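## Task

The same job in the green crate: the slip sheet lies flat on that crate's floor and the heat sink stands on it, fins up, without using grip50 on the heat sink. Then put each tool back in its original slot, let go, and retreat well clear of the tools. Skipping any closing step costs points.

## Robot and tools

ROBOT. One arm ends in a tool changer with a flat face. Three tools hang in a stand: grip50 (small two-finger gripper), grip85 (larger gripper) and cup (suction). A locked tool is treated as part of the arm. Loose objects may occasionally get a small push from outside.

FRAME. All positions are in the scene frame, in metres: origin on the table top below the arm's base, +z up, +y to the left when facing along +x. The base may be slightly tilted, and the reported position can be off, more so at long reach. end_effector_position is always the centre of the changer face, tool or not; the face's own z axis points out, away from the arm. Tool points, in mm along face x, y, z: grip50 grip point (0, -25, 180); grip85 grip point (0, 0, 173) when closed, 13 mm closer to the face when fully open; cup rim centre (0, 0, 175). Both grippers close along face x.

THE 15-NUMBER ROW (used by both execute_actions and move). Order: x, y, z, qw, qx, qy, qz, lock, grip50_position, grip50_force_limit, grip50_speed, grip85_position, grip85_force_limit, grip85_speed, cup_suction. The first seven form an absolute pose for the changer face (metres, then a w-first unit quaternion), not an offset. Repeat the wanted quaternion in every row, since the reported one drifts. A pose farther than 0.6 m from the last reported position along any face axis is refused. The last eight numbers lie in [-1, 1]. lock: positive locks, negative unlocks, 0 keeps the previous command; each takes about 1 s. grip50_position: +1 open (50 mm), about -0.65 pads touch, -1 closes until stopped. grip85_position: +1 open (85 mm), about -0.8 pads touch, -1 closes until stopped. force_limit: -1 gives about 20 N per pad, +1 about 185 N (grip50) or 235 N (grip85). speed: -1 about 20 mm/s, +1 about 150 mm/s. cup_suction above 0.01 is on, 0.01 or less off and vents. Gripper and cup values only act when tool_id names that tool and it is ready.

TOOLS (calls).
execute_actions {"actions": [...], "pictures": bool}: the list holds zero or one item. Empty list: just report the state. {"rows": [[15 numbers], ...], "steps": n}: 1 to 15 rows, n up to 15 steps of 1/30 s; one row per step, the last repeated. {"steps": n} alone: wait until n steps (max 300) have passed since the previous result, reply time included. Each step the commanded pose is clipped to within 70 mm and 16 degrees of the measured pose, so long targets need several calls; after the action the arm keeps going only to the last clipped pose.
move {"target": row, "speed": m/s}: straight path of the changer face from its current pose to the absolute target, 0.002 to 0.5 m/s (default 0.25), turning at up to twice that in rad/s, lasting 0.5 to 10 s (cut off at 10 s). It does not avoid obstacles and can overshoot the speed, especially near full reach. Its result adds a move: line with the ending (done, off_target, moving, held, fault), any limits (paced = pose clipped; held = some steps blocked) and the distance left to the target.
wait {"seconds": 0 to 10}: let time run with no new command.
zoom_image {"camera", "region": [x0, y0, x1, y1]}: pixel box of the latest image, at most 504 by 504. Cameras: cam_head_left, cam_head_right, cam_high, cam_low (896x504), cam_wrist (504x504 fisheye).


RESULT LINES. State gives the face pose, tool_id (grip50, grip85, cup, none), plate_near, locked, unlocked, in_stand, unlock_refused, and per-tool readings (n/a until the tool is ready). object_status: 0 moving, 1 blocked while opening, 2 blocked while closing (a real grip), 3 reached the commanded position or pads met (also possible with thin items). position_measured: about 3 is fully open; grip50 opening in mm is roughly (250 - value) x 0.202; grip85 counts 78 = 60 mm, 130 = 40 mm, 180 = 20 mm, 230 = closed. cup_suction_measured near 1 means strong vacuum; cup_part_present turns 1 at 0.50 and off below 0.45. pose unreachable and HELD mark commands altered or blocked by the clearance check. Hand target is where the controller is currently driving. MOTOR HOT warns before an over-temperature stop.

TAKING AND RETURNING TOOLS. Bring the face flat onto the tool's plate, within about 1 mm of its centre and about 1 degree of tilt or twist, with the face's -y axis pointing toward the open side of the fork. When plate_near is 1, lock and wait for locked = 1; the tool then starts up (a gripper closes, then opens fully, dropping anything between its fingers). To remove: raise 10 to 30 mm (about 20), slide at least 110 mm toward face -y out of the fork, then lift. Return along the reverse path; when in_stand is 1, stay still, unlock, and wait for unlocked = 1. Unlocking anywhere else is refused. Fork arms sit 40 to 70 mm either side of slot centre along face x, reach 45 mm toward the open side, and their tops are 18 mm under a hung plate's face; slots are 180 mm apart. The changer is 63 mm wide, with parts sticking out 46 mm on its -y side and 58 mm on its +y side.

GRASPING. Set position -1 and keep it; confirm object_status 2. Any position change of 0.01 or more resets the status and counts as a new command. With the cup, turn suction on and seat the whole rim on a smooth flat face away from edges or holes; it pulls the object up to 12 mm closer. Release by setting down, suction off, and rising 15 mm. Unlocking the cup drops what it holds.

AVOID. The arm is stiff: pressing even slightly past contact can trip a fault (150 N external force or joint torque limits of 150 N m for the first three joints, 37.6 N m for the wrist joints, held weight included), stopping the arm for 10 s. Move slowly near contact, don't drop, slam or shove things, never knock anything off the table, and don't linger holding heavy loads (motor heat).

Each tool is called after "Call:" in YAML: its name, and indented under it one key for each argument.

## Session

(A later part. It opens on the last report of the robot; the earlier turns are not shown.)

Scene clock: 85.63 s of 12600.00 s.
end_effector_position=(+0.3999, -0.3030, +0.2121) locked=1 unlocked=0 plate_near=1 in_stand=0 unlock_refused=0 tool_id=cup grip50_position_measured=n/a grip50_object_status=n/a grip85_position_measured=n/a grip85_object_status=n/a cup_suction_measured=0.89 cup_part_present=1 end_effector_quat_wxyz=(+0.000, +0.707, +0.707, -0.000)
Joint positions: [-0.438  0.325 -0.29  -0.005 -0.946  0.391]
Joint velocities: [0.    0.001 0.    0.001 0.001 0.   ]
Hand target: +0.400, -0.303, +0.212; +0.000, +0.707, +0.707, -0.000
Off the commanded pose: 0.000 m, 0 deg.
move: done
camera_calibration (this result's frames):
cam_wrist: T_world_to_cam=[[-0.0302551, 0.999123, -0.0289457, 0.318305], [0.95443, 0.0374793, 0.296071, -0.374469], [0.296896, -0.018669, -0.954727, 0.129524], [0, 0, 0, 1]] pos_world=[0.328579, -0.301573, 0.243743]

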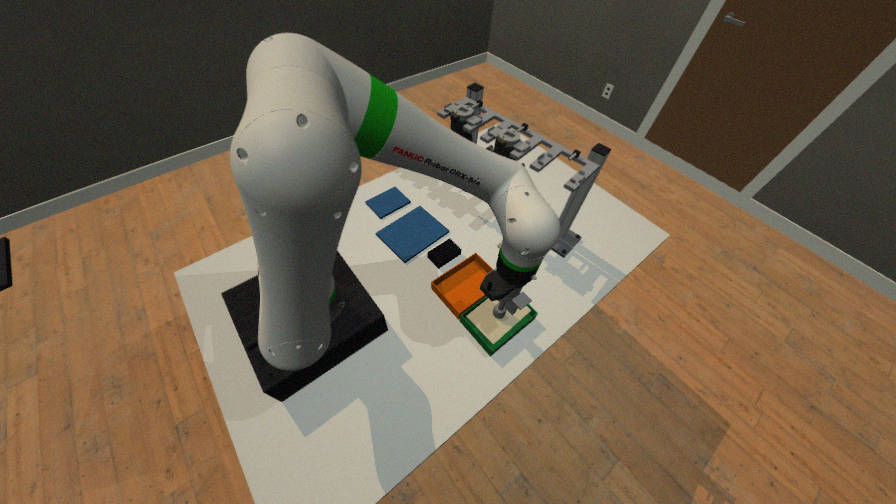

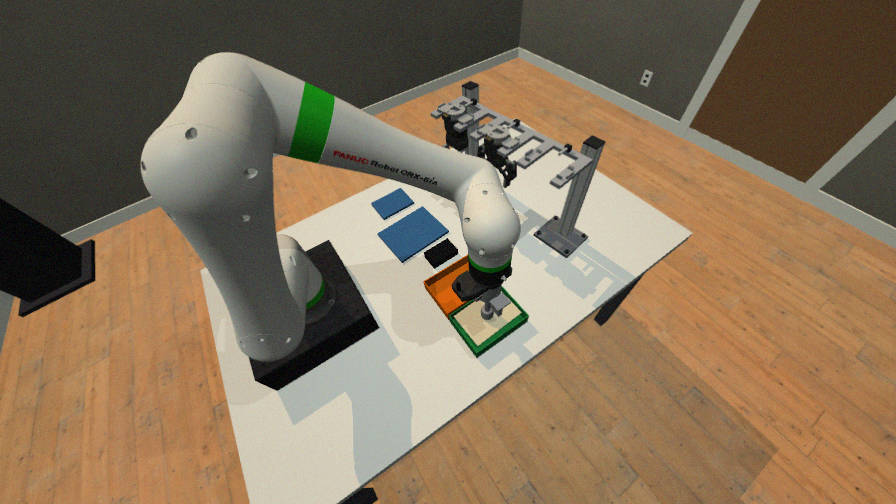

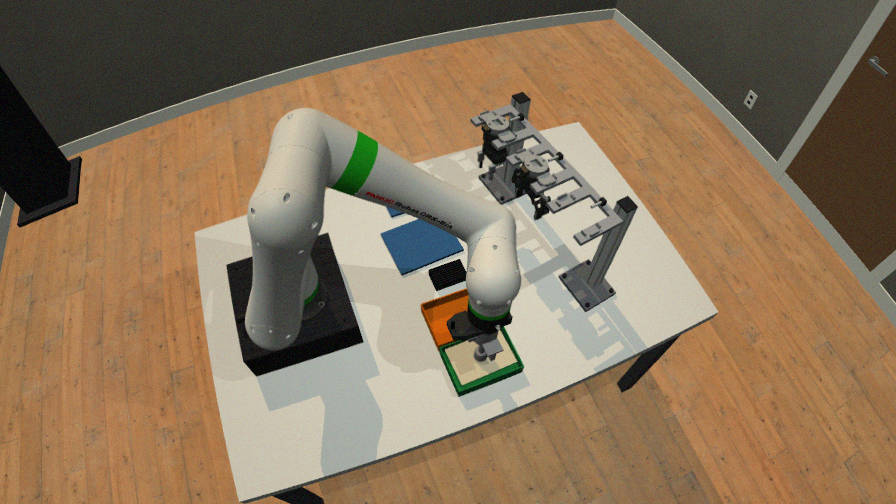

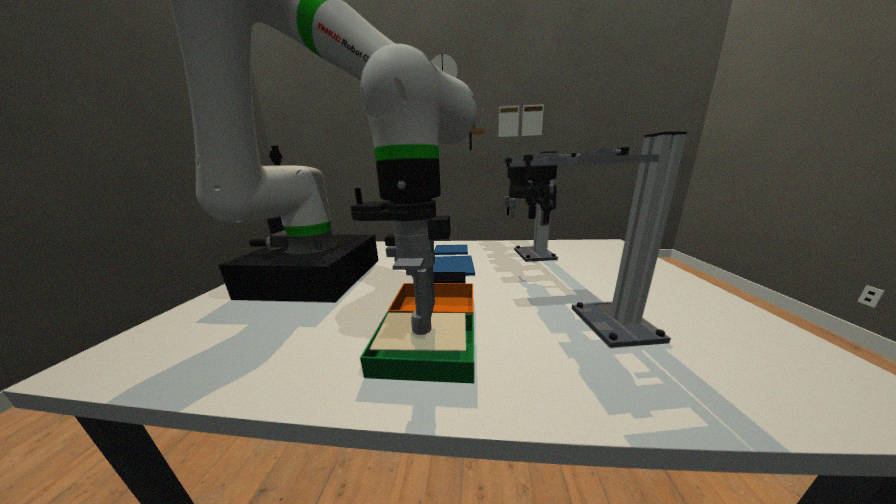

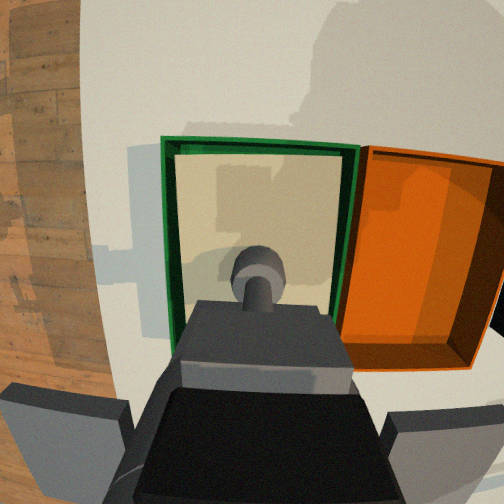

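Reduce yaw 2°.

Call:
move:
  target: [0.4005,-0.3035,0.173,0,0.7193,0.6947,0,0,1,0,0,1,0,0,1]
  speed: 0.03

Call:
execute_actions:
  actions:
    - {"rows":[[0.4005,-0.3035,0.173,0,0.7193,0.6947,0,0,1,0,0,1,0,0,0]]}
  pictures: false

Call:
move:
  target: [0.4005,-0.3035,0.23,0,0.7193,0.6947,0,0,1,0,0,1,0,0,0]
  speed: 0.1

Call:
move:
  target: [0.5616,-0.187,0.38,0,0.6574,0.7535,0,0,1,0,0,1,0,0,0]

Scene clock: 89.63 s of 12600.00 s.
end_effector_position=(+0.4004, -0.3034, +0.1731) locked=1 unlocked=0 plate_near=1 in_stand=0 unlock_refused=0 tool_id=cup grip50_position_measured=n/a grip50_object_status=n/a grip85_position_measured=n/a grip85_object_status=n/a cup_suction_measured=0.89 cup_part_present=1 end_effector_quat_wxyz=(+0.000, +0.719, +0.695, -0.000)
Joint positions: [-0.438  0.388 -0.315 -0.005 -0.858  0.357]
Joint velocities: [-0.001  0.    -0.     0.     0.001 -0.001]
Hand target: +0.400, -0.303, +0.173; +0.000, +0.719, +0.695, -0.000
Off the commanded pose: 0.000 m, 0 deg.
move: done
camera_calibration (this result's frames):
cam_wrist: T_world_to_cam=[[0.00445714, 0.99957, -0.0289903, 0.30389], [0.955162, 0.00432724, 0.296053, -0.373725], [0.296051, -0.02901, -0.954731, 0.0893544], [0, 0, 0, 1]] pos_world=[0.32916, -0.29955, 0.204762]

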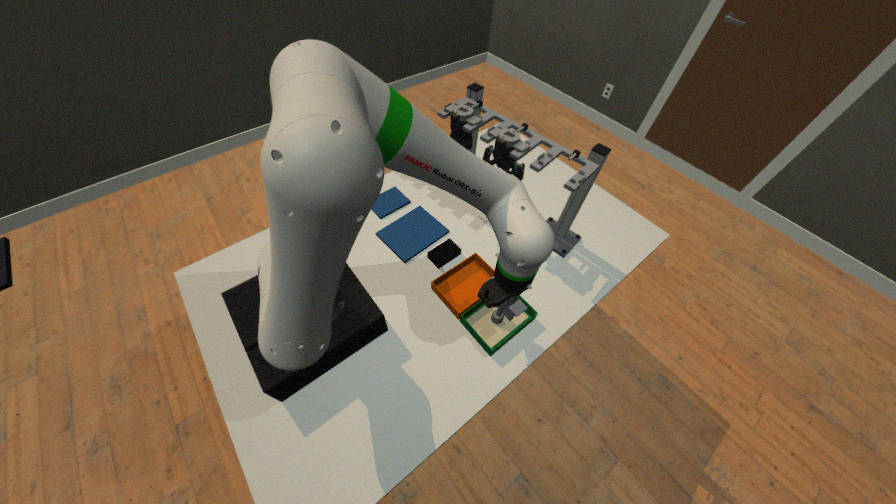

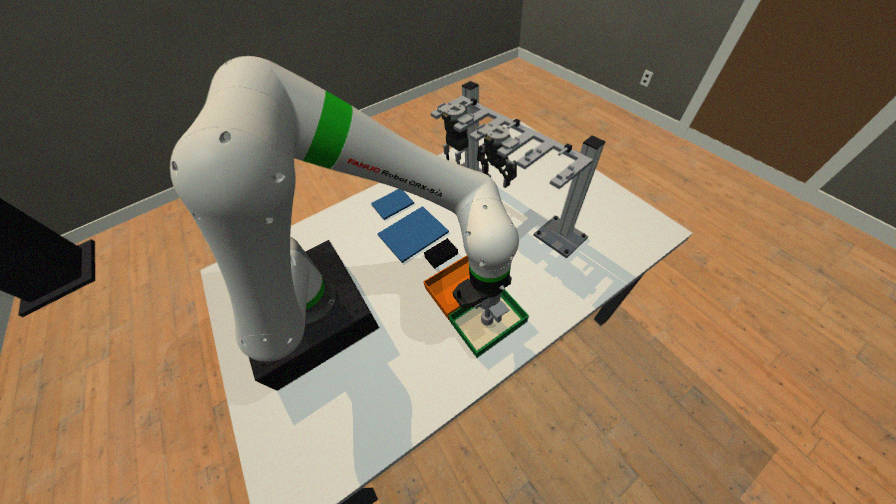

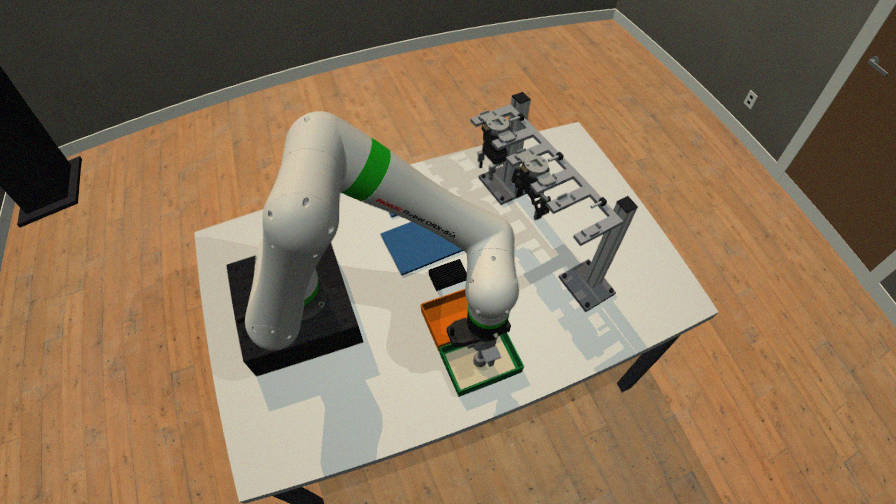

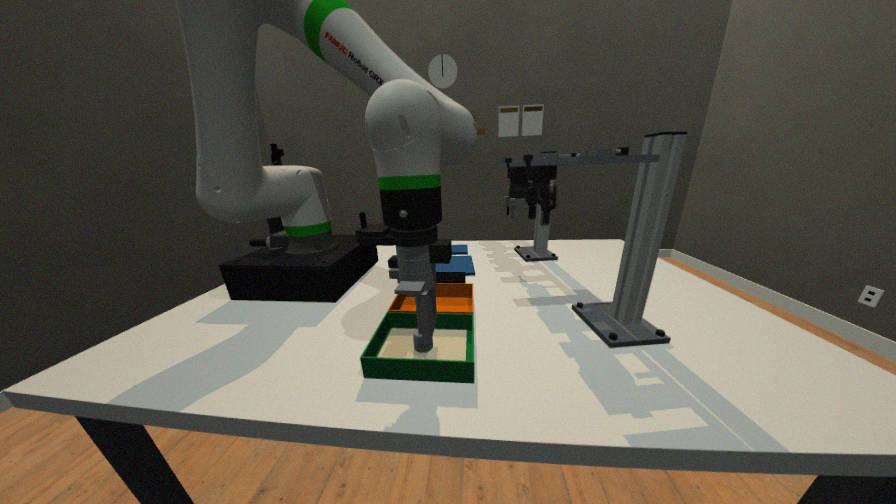

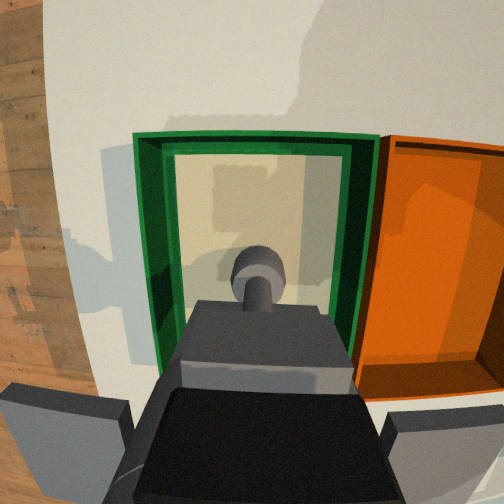

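Scene clock: 90.13 s of 12600.00 s.
end_effector_position=(+0.4005, -0.3035, +0.1730) locked=1 unlocked=0 plate_near=1 in_stand=0 unlock_refused=0 tool_id=cup grip50_position_measured=n/a grip50_object_status=n/a grip85_position_measured=n/a grip85_object_status=n/a cup_suction_measured=0.00 cup_part_present=0 end_effector_quat_wxyz=(+0.000, +0.719, +0.695, +0.000)
Joint positions: [-0.438  0.389 -0.314 -0.005 -0.858  0.358]
Joint velocities: [ 0.     0.001  0.001  0.    -0.    -0.001]
Hand target: +0.400, -0.304, +0.173; +0.000, +0.719, +0.695, +0.000
Off the commanded pose: 0.000 m, 0 deg.
Steps of this call (steps 1 to 15: all 15 steps of this action). Readings (end_effector_position | what the end effector reports):
1: (+0.4004, -0.3035, +0.1731) | locked=1 unlocked=0 plate_near=1 in_stand=0 unlock_refused=0 tool_id=cup grip50_position_measured=n/a grip50_object_status=n/a grip85_position_measured=n/a grip85_object_status=n/a cup_suction_measured=0.69 cup_part_present=1
2: (+0.4003, -0.3034, +0.1730) | locked=1 unlocked=0 plate_near=1 in_stand=0 unlock_refused=0 tool_id=cup grip50_position_measured=n/a grip50_object_status=n/a grip85_position_measured=n/a grip85_object_status=n/a cup_suction_measured=0.15 cup_part_present=0
4: (+0.4003, -0.3034, +0.1729) | locked=1 unlocked=0 plate_near=1 in_stand=0 unlock_refused=0 tool_id=cup grip50_position_measured=n/a grip50_object_status=n/a grip85_position_measured=n/a grip85_object_status=n/a cup_suction_measured=0.00 cup_part_present=0
8: (+0.4004, -0.3035, +0.1729) | locked=1 unlocked=0 plate_near=1 in_stand=0 unlock_refused=0 tool_id=cup grip50_position_measured=n/a grip50_object_status=n/a grip85_position_measured=n/a grip85_object_status=n/a cup_suction_measured=0.00 cup_part_present=0
15: the state above

Scene clock: 91.30 s of 12600.00 s.
end_effector_position=(+0.4007, -0.3035, +0.2299) locked=1 unlocked=0 plate_near=1 in_stand=0 unlock_refused=0 tool_id=cup grip50_position_measured=n/a grip50_object_status=n/a grip85_position_measured=n/a grip85_object_status=n/a cup_suction_measured=0.00 cup_part_present=0 end_effector_quat_wxyz=(-0.000, +0.719, +0.695, +0.000)
Joint positions: [-0.439  0.302 -0.272 -0.005 -0.988  0.358]
Joint velocities: [ 0.001 -0.002  0.001  0.    -0.001 -0.   ]
Hand target: +0.401, -0.304, +0.230; -0.000, +0.719, +0.695, +0.000
Off the commanded pose: 0.000 m, 0 deg.
move: done
camera_calibration (this result's frames):
cam_wrist: T_world_to_cam=[[0.00405709, 0.999584, -0.0285539, 0.305677], [0.955129, 0.00458326, 0.296156, -0.390811], [0.296163, -0.0284742, -0.954713, 0.143602], [0, 0, 0, 1]] pos_world=[0.329505, -0.29967, 0.261568]

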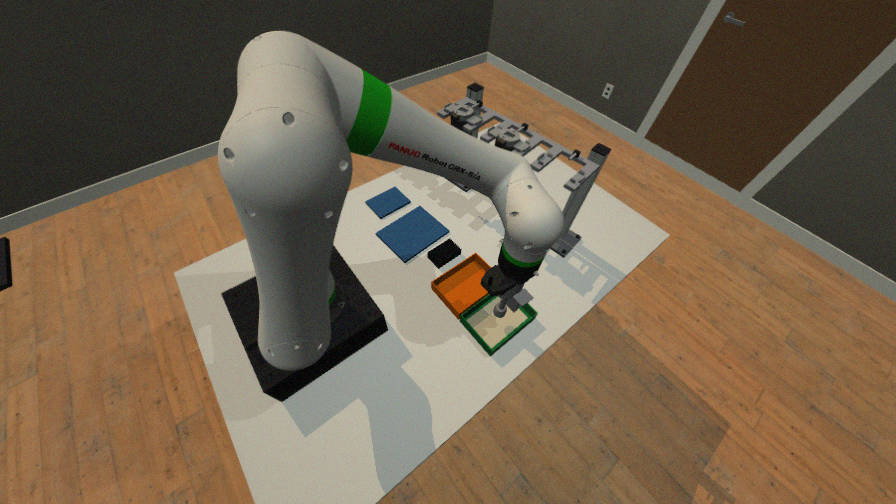

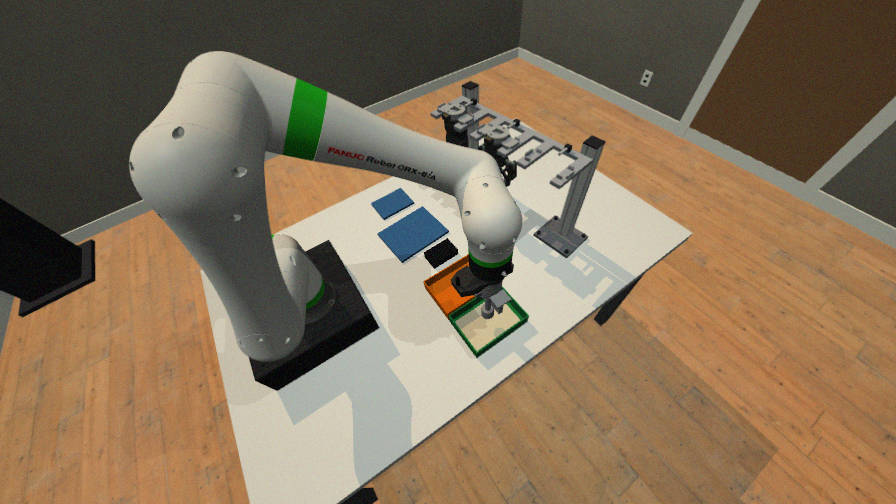

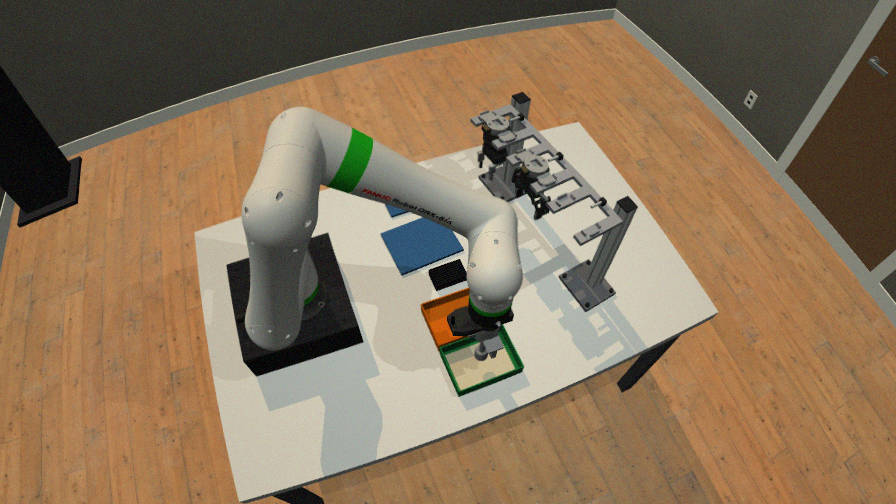

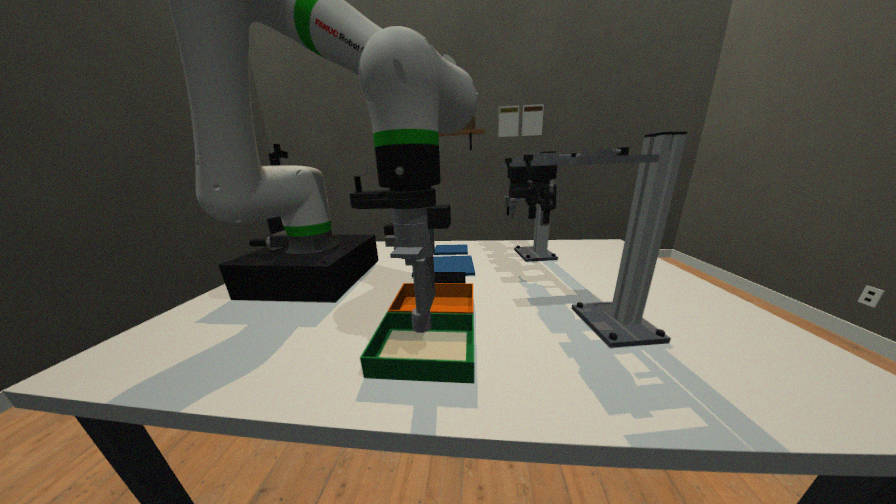

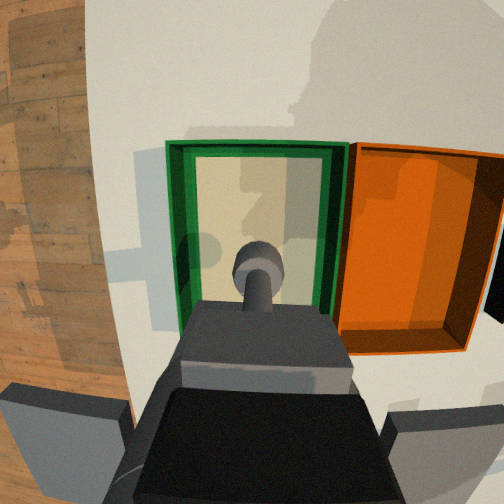

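Scene clock: 92.77 s of 12600.00 s.
end_effector_position=(+0.5624, -0.1877, +0.3796) locked=1 unlocked=0 plate_near=1 in_stand=0 unlock_refused=0 tool_id=cup grip50_position_measured=n/a grip50_object_status=n/a grip85_position_measured=n/a grip85_object_status=n/a cup_suction_measured=0.00 cup_part_present=0 end_effector_quat_wxyz=(-0.000, +0.657, +0.754, -0.000)
Joint positions: [-0.151  0.374  0.205 -0.001 -1.392  0.239]
Joint velocities: [-0.     0.     0.002 -0.004 -0.001  0.002]
Hand target: +0.562, -0.188, +0.380; -0.000, +0.657, +0.754, -0.000
Off the commanded pose: 0.001 m, 0 deg.
move: done
camera_calibration (this result's frames):
cam_wrist: T_world_to_cam=[[-0.166658, 0.985587, -0.02905, 0.287089], [0.94061, 0.167752, 0.295147, -0.550957], [0.295766, 0.0218638, -0.95501, 0.251762], [0, 0, 0, 1]] pos_world=[0.491619, -0.196031, 0.411388]

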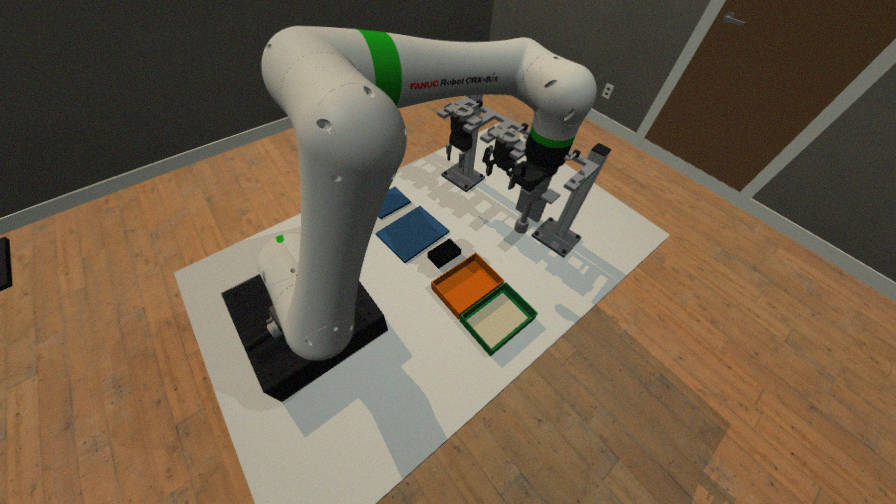

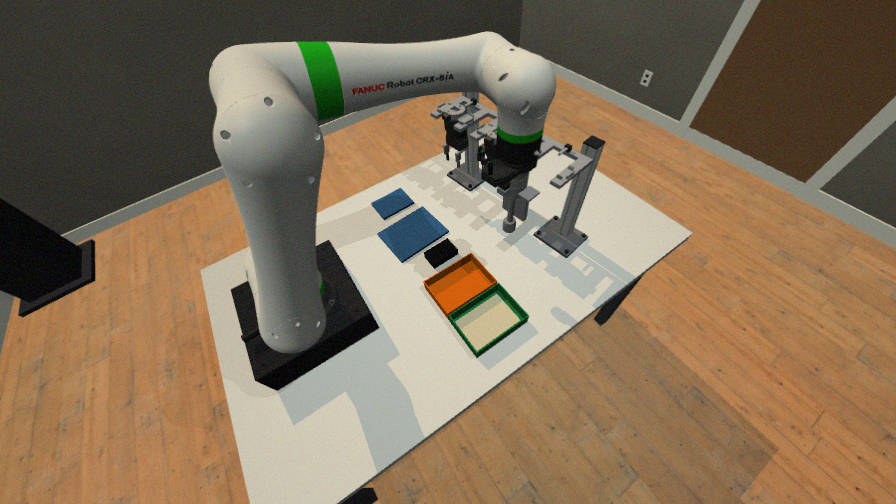

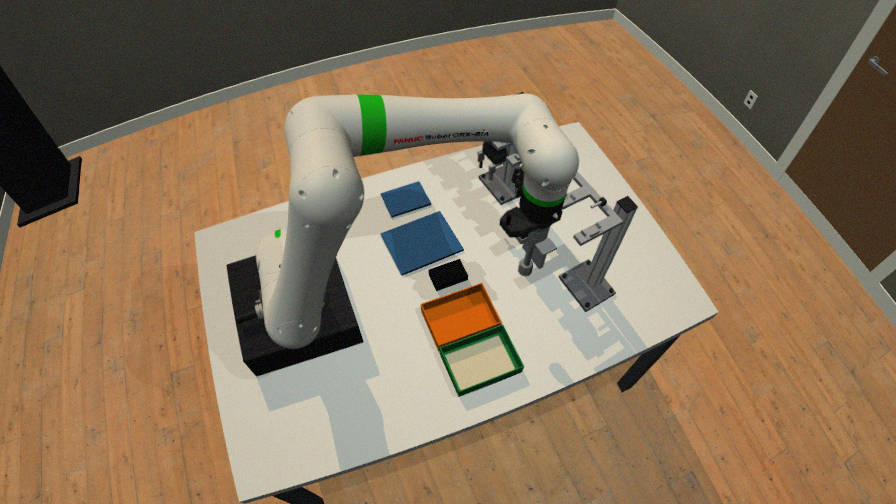

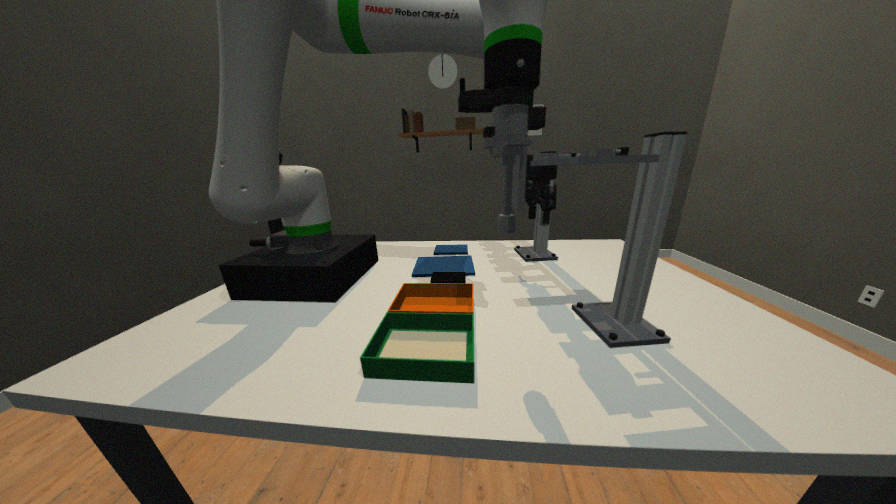

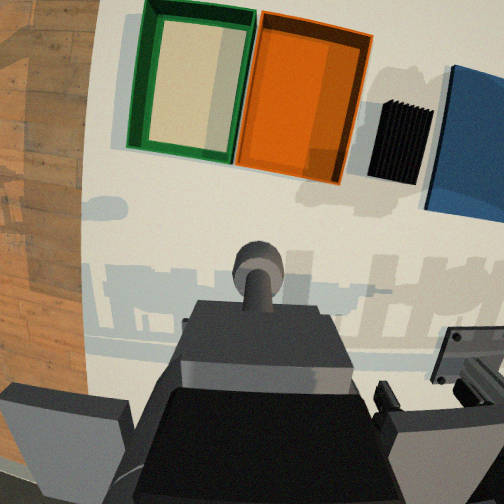

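Call:
move:
  target: [0.7003,-0.168,0.38,0,0.6574,0.7535,0,0,1,0,0,1,0,0,0]
  speed: 0.12

Call:
move:
  target: [0.7003,-0.168,0.3596,0,0.6574,0.7535,0,0,1,0,0,1,0,0,0]
  speed: 0.02

Call:
execute_actions:
  actions:
    - {"rows":[[0.7003,-0.168,0.3596,0,0.6574,0.7535,0,-1,1,0,0,1,0,0,0]]}
  pictures: false

Call:
execute_actions:
  actions:
    - {"steps":22}
  pictures: false

Scene clock: 95.87 s of 12600.00 s.
end_effector_position=(+0.7005, -0.1684, +0.3797) locked=1 unlocked=0 plate_near=1 in_stand=0 unlock_refused=0 tool_id=cup grip50_position_measured=n/a grip50_object_status=n/a grip85_position_measured=n/a grip85_object_status=n/a cup_suction_measured=0.00 cup_part_present=0 end_effector_quat_wxyz=(+0.000, +0.657, +0.754, -0.000)
Joint positions: [-0.104  0.731  0.743 -0.    -1.573  0.191]
Joint velocities: [-0.     0.002  0.003 -0.004 -0.002  0.001]
Hand target: +0.700, -0.168, +0.380; -0.000, +0.657, +0.754, -0.000
Off the commanded pose: 0.001 m, 0 deg.
move: done
camera_calibration (this result's frames):
cam_wrist: T_world_to_cam=[[-0.166268, 0.985649, -0.0291792, 0.290851], [0.940439, 0.167401, 0.29589, -0.684295], [0.296528, 0.0217558, -0.954776, 0.209921], [0, 0, 0, 1]] pos_world=[0.62965, -0.176692, 0.41139]

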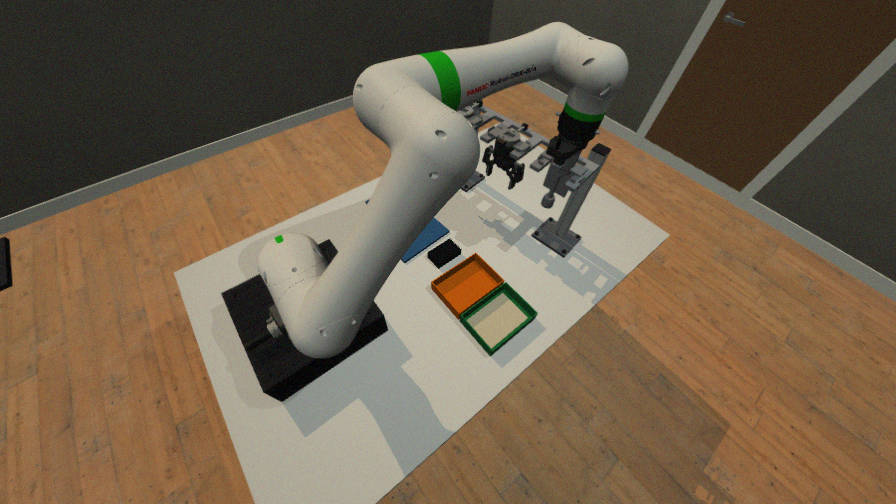

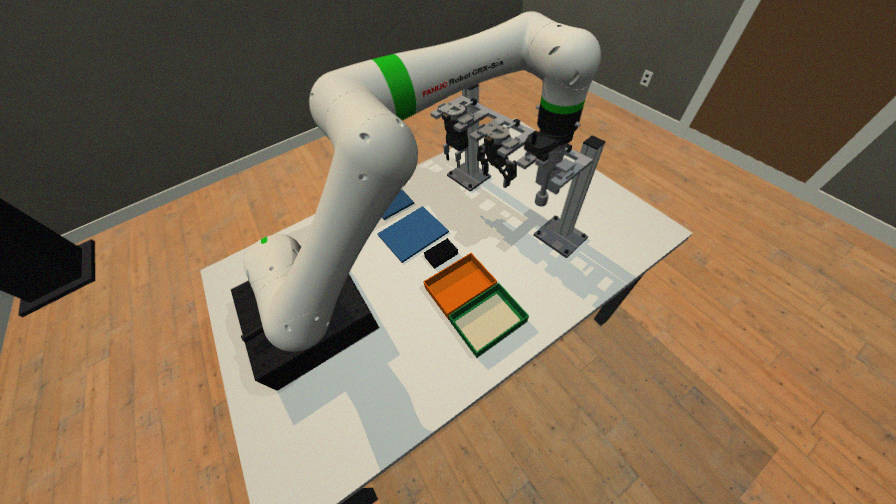

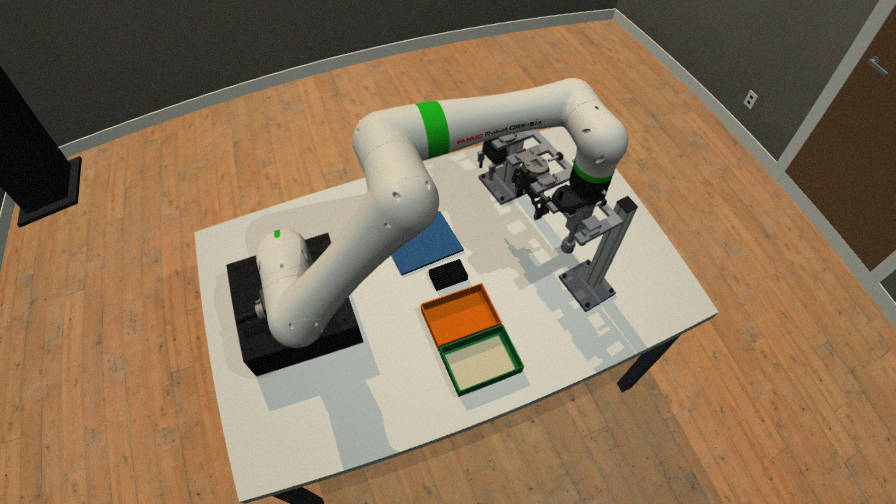

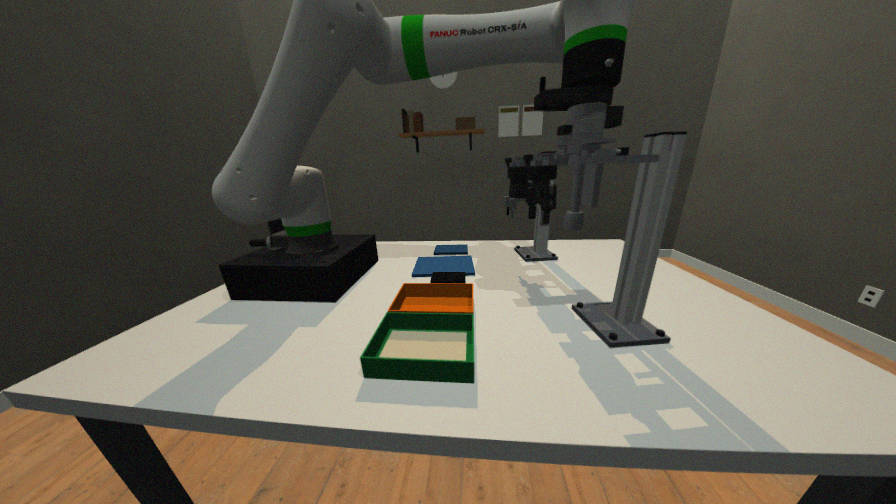

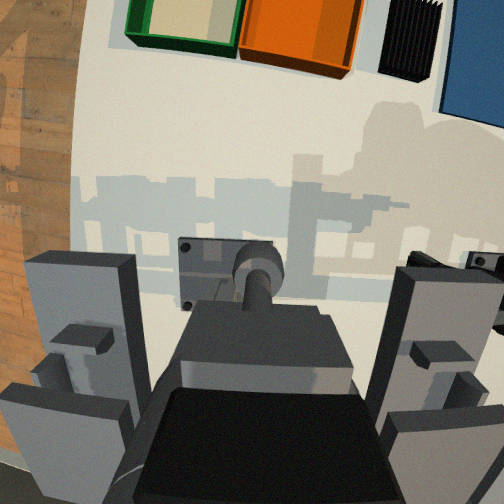

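Scene clock: 97.10 s of 12600.00 s.
end_effector_position=(+0.7002, -0.1680, +0.3596) locked=1 unlocked=0 plate_near=1 in_stand=1 unlock_refused=0 tool_id=cup grip50_position_measured=n/a grip50_object_status=n/a grip85_position_measured=n/a grip85_object_status=n/a cup_suction_measured=0.00 cup_part_present=0 end_effector_quat_wxyz=(-0.000, +0.657, +0.753, +0.000)
Joint positions: [-0.104  0.731  0.697 -0.001 -1.526  0.19 ]
Joint velocities: [-0.     0.    -0.001 -0.001  0.002 -0.001]
Hand target: +0.700, -0.168, +0.360; +0.000, +0.657, +0.753, -0.000
Off the commanded pose: 0.000 m, 0 deg.
move: done
camera_calibration (this result's frames):
cam_wrist: T_world_to_cam=[[-0.165489, 0.985791, -0.028801, 0.289177], [0.940529, 0.166542, 0.296088, -0.67846], [0.296678, 0.0219113, -0.954726, 0.190729], [0, 0, 0, 1]] pos_world=[0.629382, -0.176255, 0.391307]

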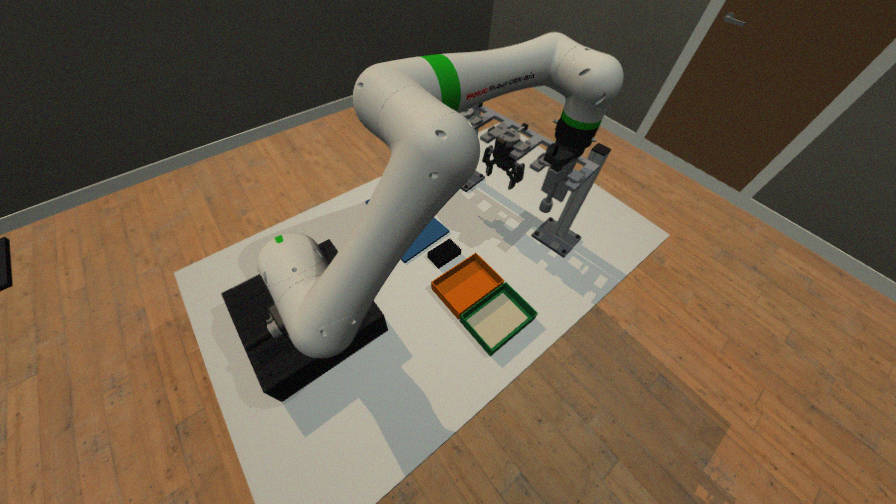

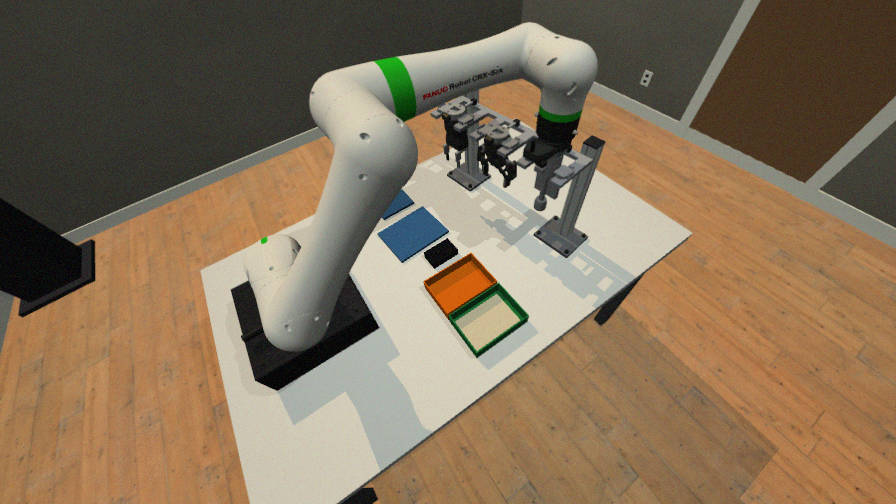

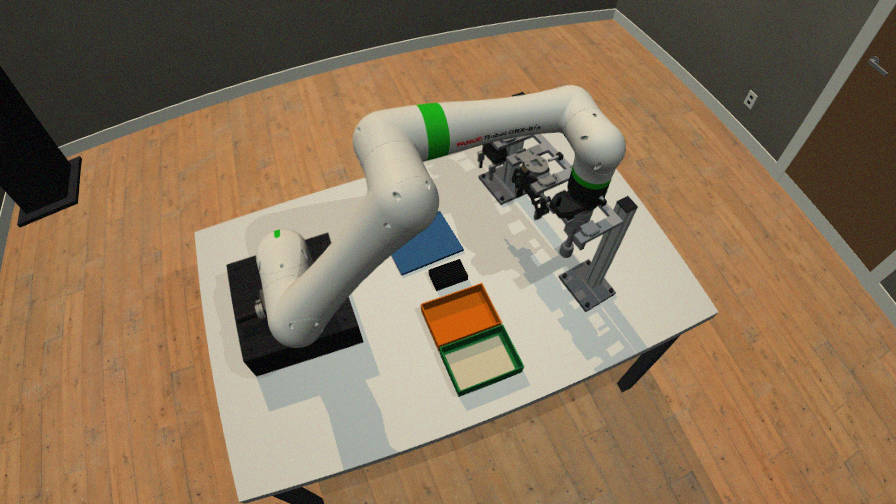

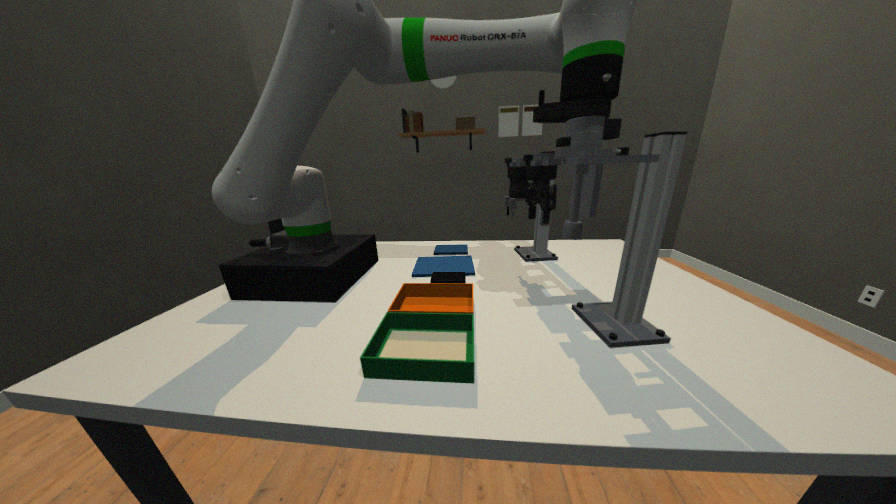

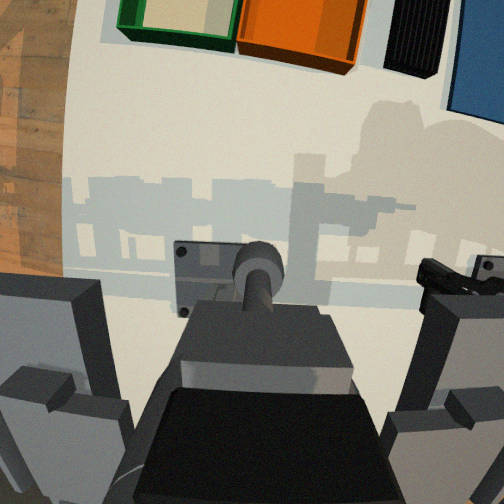

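Scene clock: 97.60 s of 12600.00 s.
end_effector_position=(+0.7003, -0.1680, +0.3596) locked=0 unlocked=0 plate_near=1 in_stand=1 unlock_refused=0 tool_id=none grip50_position_measured=n/a grip50_object_status=n/a grip85_position_measured=n/a grip85_object_status=n/a cup_suction_measured=n/a cup_part_present=n/a end_effector_quat_wxyz=(-0.000, +0.657, +0.753, +0.000)
Joint positions: [-0.104  0.731  0.697 -0.001 -1.526  0.19 ]
Joint velocities: [ 0.     0.     0.     0.001 -0.     0.001]
Hand target: +0.700, -0.168, +0.360; +0.000, +0.657, +0.754, +0.000
Off the commanded pose: 0.000 m, 0 deg.
Steps of this call (steps 1 to 15: all 15 steps of this action). Readings (end_effector_position | what the end effector reports):
1: (+0.7002, -0.1680, +0.3595) | locked=1 unlocked=0 plate_near=1 in_stand=1 unlock_refused=0 tool_id=cup grip50_position_measured=n/a grip50_object_status=n/a grip85_position_measured=n/a grip85_object_status=n/a cup_suction_measured=0.00 cup_part_present=0
2: (+0.7002, -0.1680, +0.3594) | locked=1 unlocked=0 plate_near=1 in_stand=1 unlock_refused=0 tool_id=cup grip50_position_measured=n/a grip50_object_status=n/a grip85_position_measured=n/a grip85_object_status=n/a cup_suction_measured=0.00 cup_part_present=0
4: (+0.7002, -0.1680, +0.3594) | locked=1 unlocked=0 plate_near=1 in_stand=1 unlock_refused=0 tool_id=cup grip50_position_measured=n/a grip50_object_status=n/a grip85_position_measured=n/a grip85_object_status=n/a cup_suction_measured=0.00 cup_part_present=0
8: (+0.7003, -0.1680, +0.3595) | locked=0 unlocked=0 plate_near=1 in_stand=1 unlock_refused=0 tool_id=none grip50_position_measured=n/a grip50_object_status=n/a grip85_position_measured=n/a grip85_object_status=n/a cup_suction_measured=n/a cup_part_present=n/a
15: the state above

Scene clock: 98.33 s of 12600.00 s.
end_effector_position=(+0.7003, -0.1680, +0.3596) locked=0 unlocked=1 plate_near=1 in_stand=1 unlock_refused=0 tool_id=none grip50_position_measured=n/a grip50_object_status=n/a grip85_position_measured=n/a grip85_object_status=n/a cup_suction_measured=n/a cup_part_present=n/a end_effector_quat_wxyz=(-0.000, +0.657, +0.754, +0.000)
Joint positions: [-0.104  0.731  0.697 -0.001 -1.526  0.19 ]
Joint velocities: [-0.    -0.    -0.     0.001  0.    -0.001]
Hand target: +0.700, -0.168, +0.360; +0.000, +0.657, +0.754, +0.000
Off the commanded pose: 0.000 m, 0 deg.
Steps of this call (steps 1 to 22: nothing new was sent). Readings (end_effector_position | what the end effector reports):
1: (+0.7003, -0.1680, +0.3596) | locked=0 unlocked=0 plate_near=1 in_stand=1 unlock_refused=0 tool_id=none grip50_position_measured=n/a grip50_object_status=n/a grip85_position_measured=n/a grip85_object_status=n/a cup_suction_measured=n/a cup_part_present=n/a
2: (+0.7003, -0.1680, +0.3596) | locked=0 unlocked=0 plate_near=1 in_stand=1 unlock_refused=0 tool_id=none grip50_position_measured=n/a grip50_object_status=n/a grip85_position_measured=n/a grip85_object_status=n/a cup_suction_measured=n/a cup_part_present=n/a
4: (+0.7003, -0.1680, +0.3596) | locked=0 unlocked=0 plate_near=1 in_stand=1 unlock_refused=0 tool_id=none grip50_position_measured=n/a grip50_object_status=n/a grip85_position_measured=n/a grip85_object_status=n/a cup_suction_measured=n/a cup_part_present=n/a
8: (+0.7003, -0.1680, +0.3596) | locked=0 unlocked=0 plate_near=1 in_stand=1 unlock_refused=0 tool_id=none grip50_position_measured=n/a grip50_object_status=n/a grip85_position_measured=n/a grip85_object_status=n/a cup_suction_measured=n/a cup_part_present=n/a
22: the state above


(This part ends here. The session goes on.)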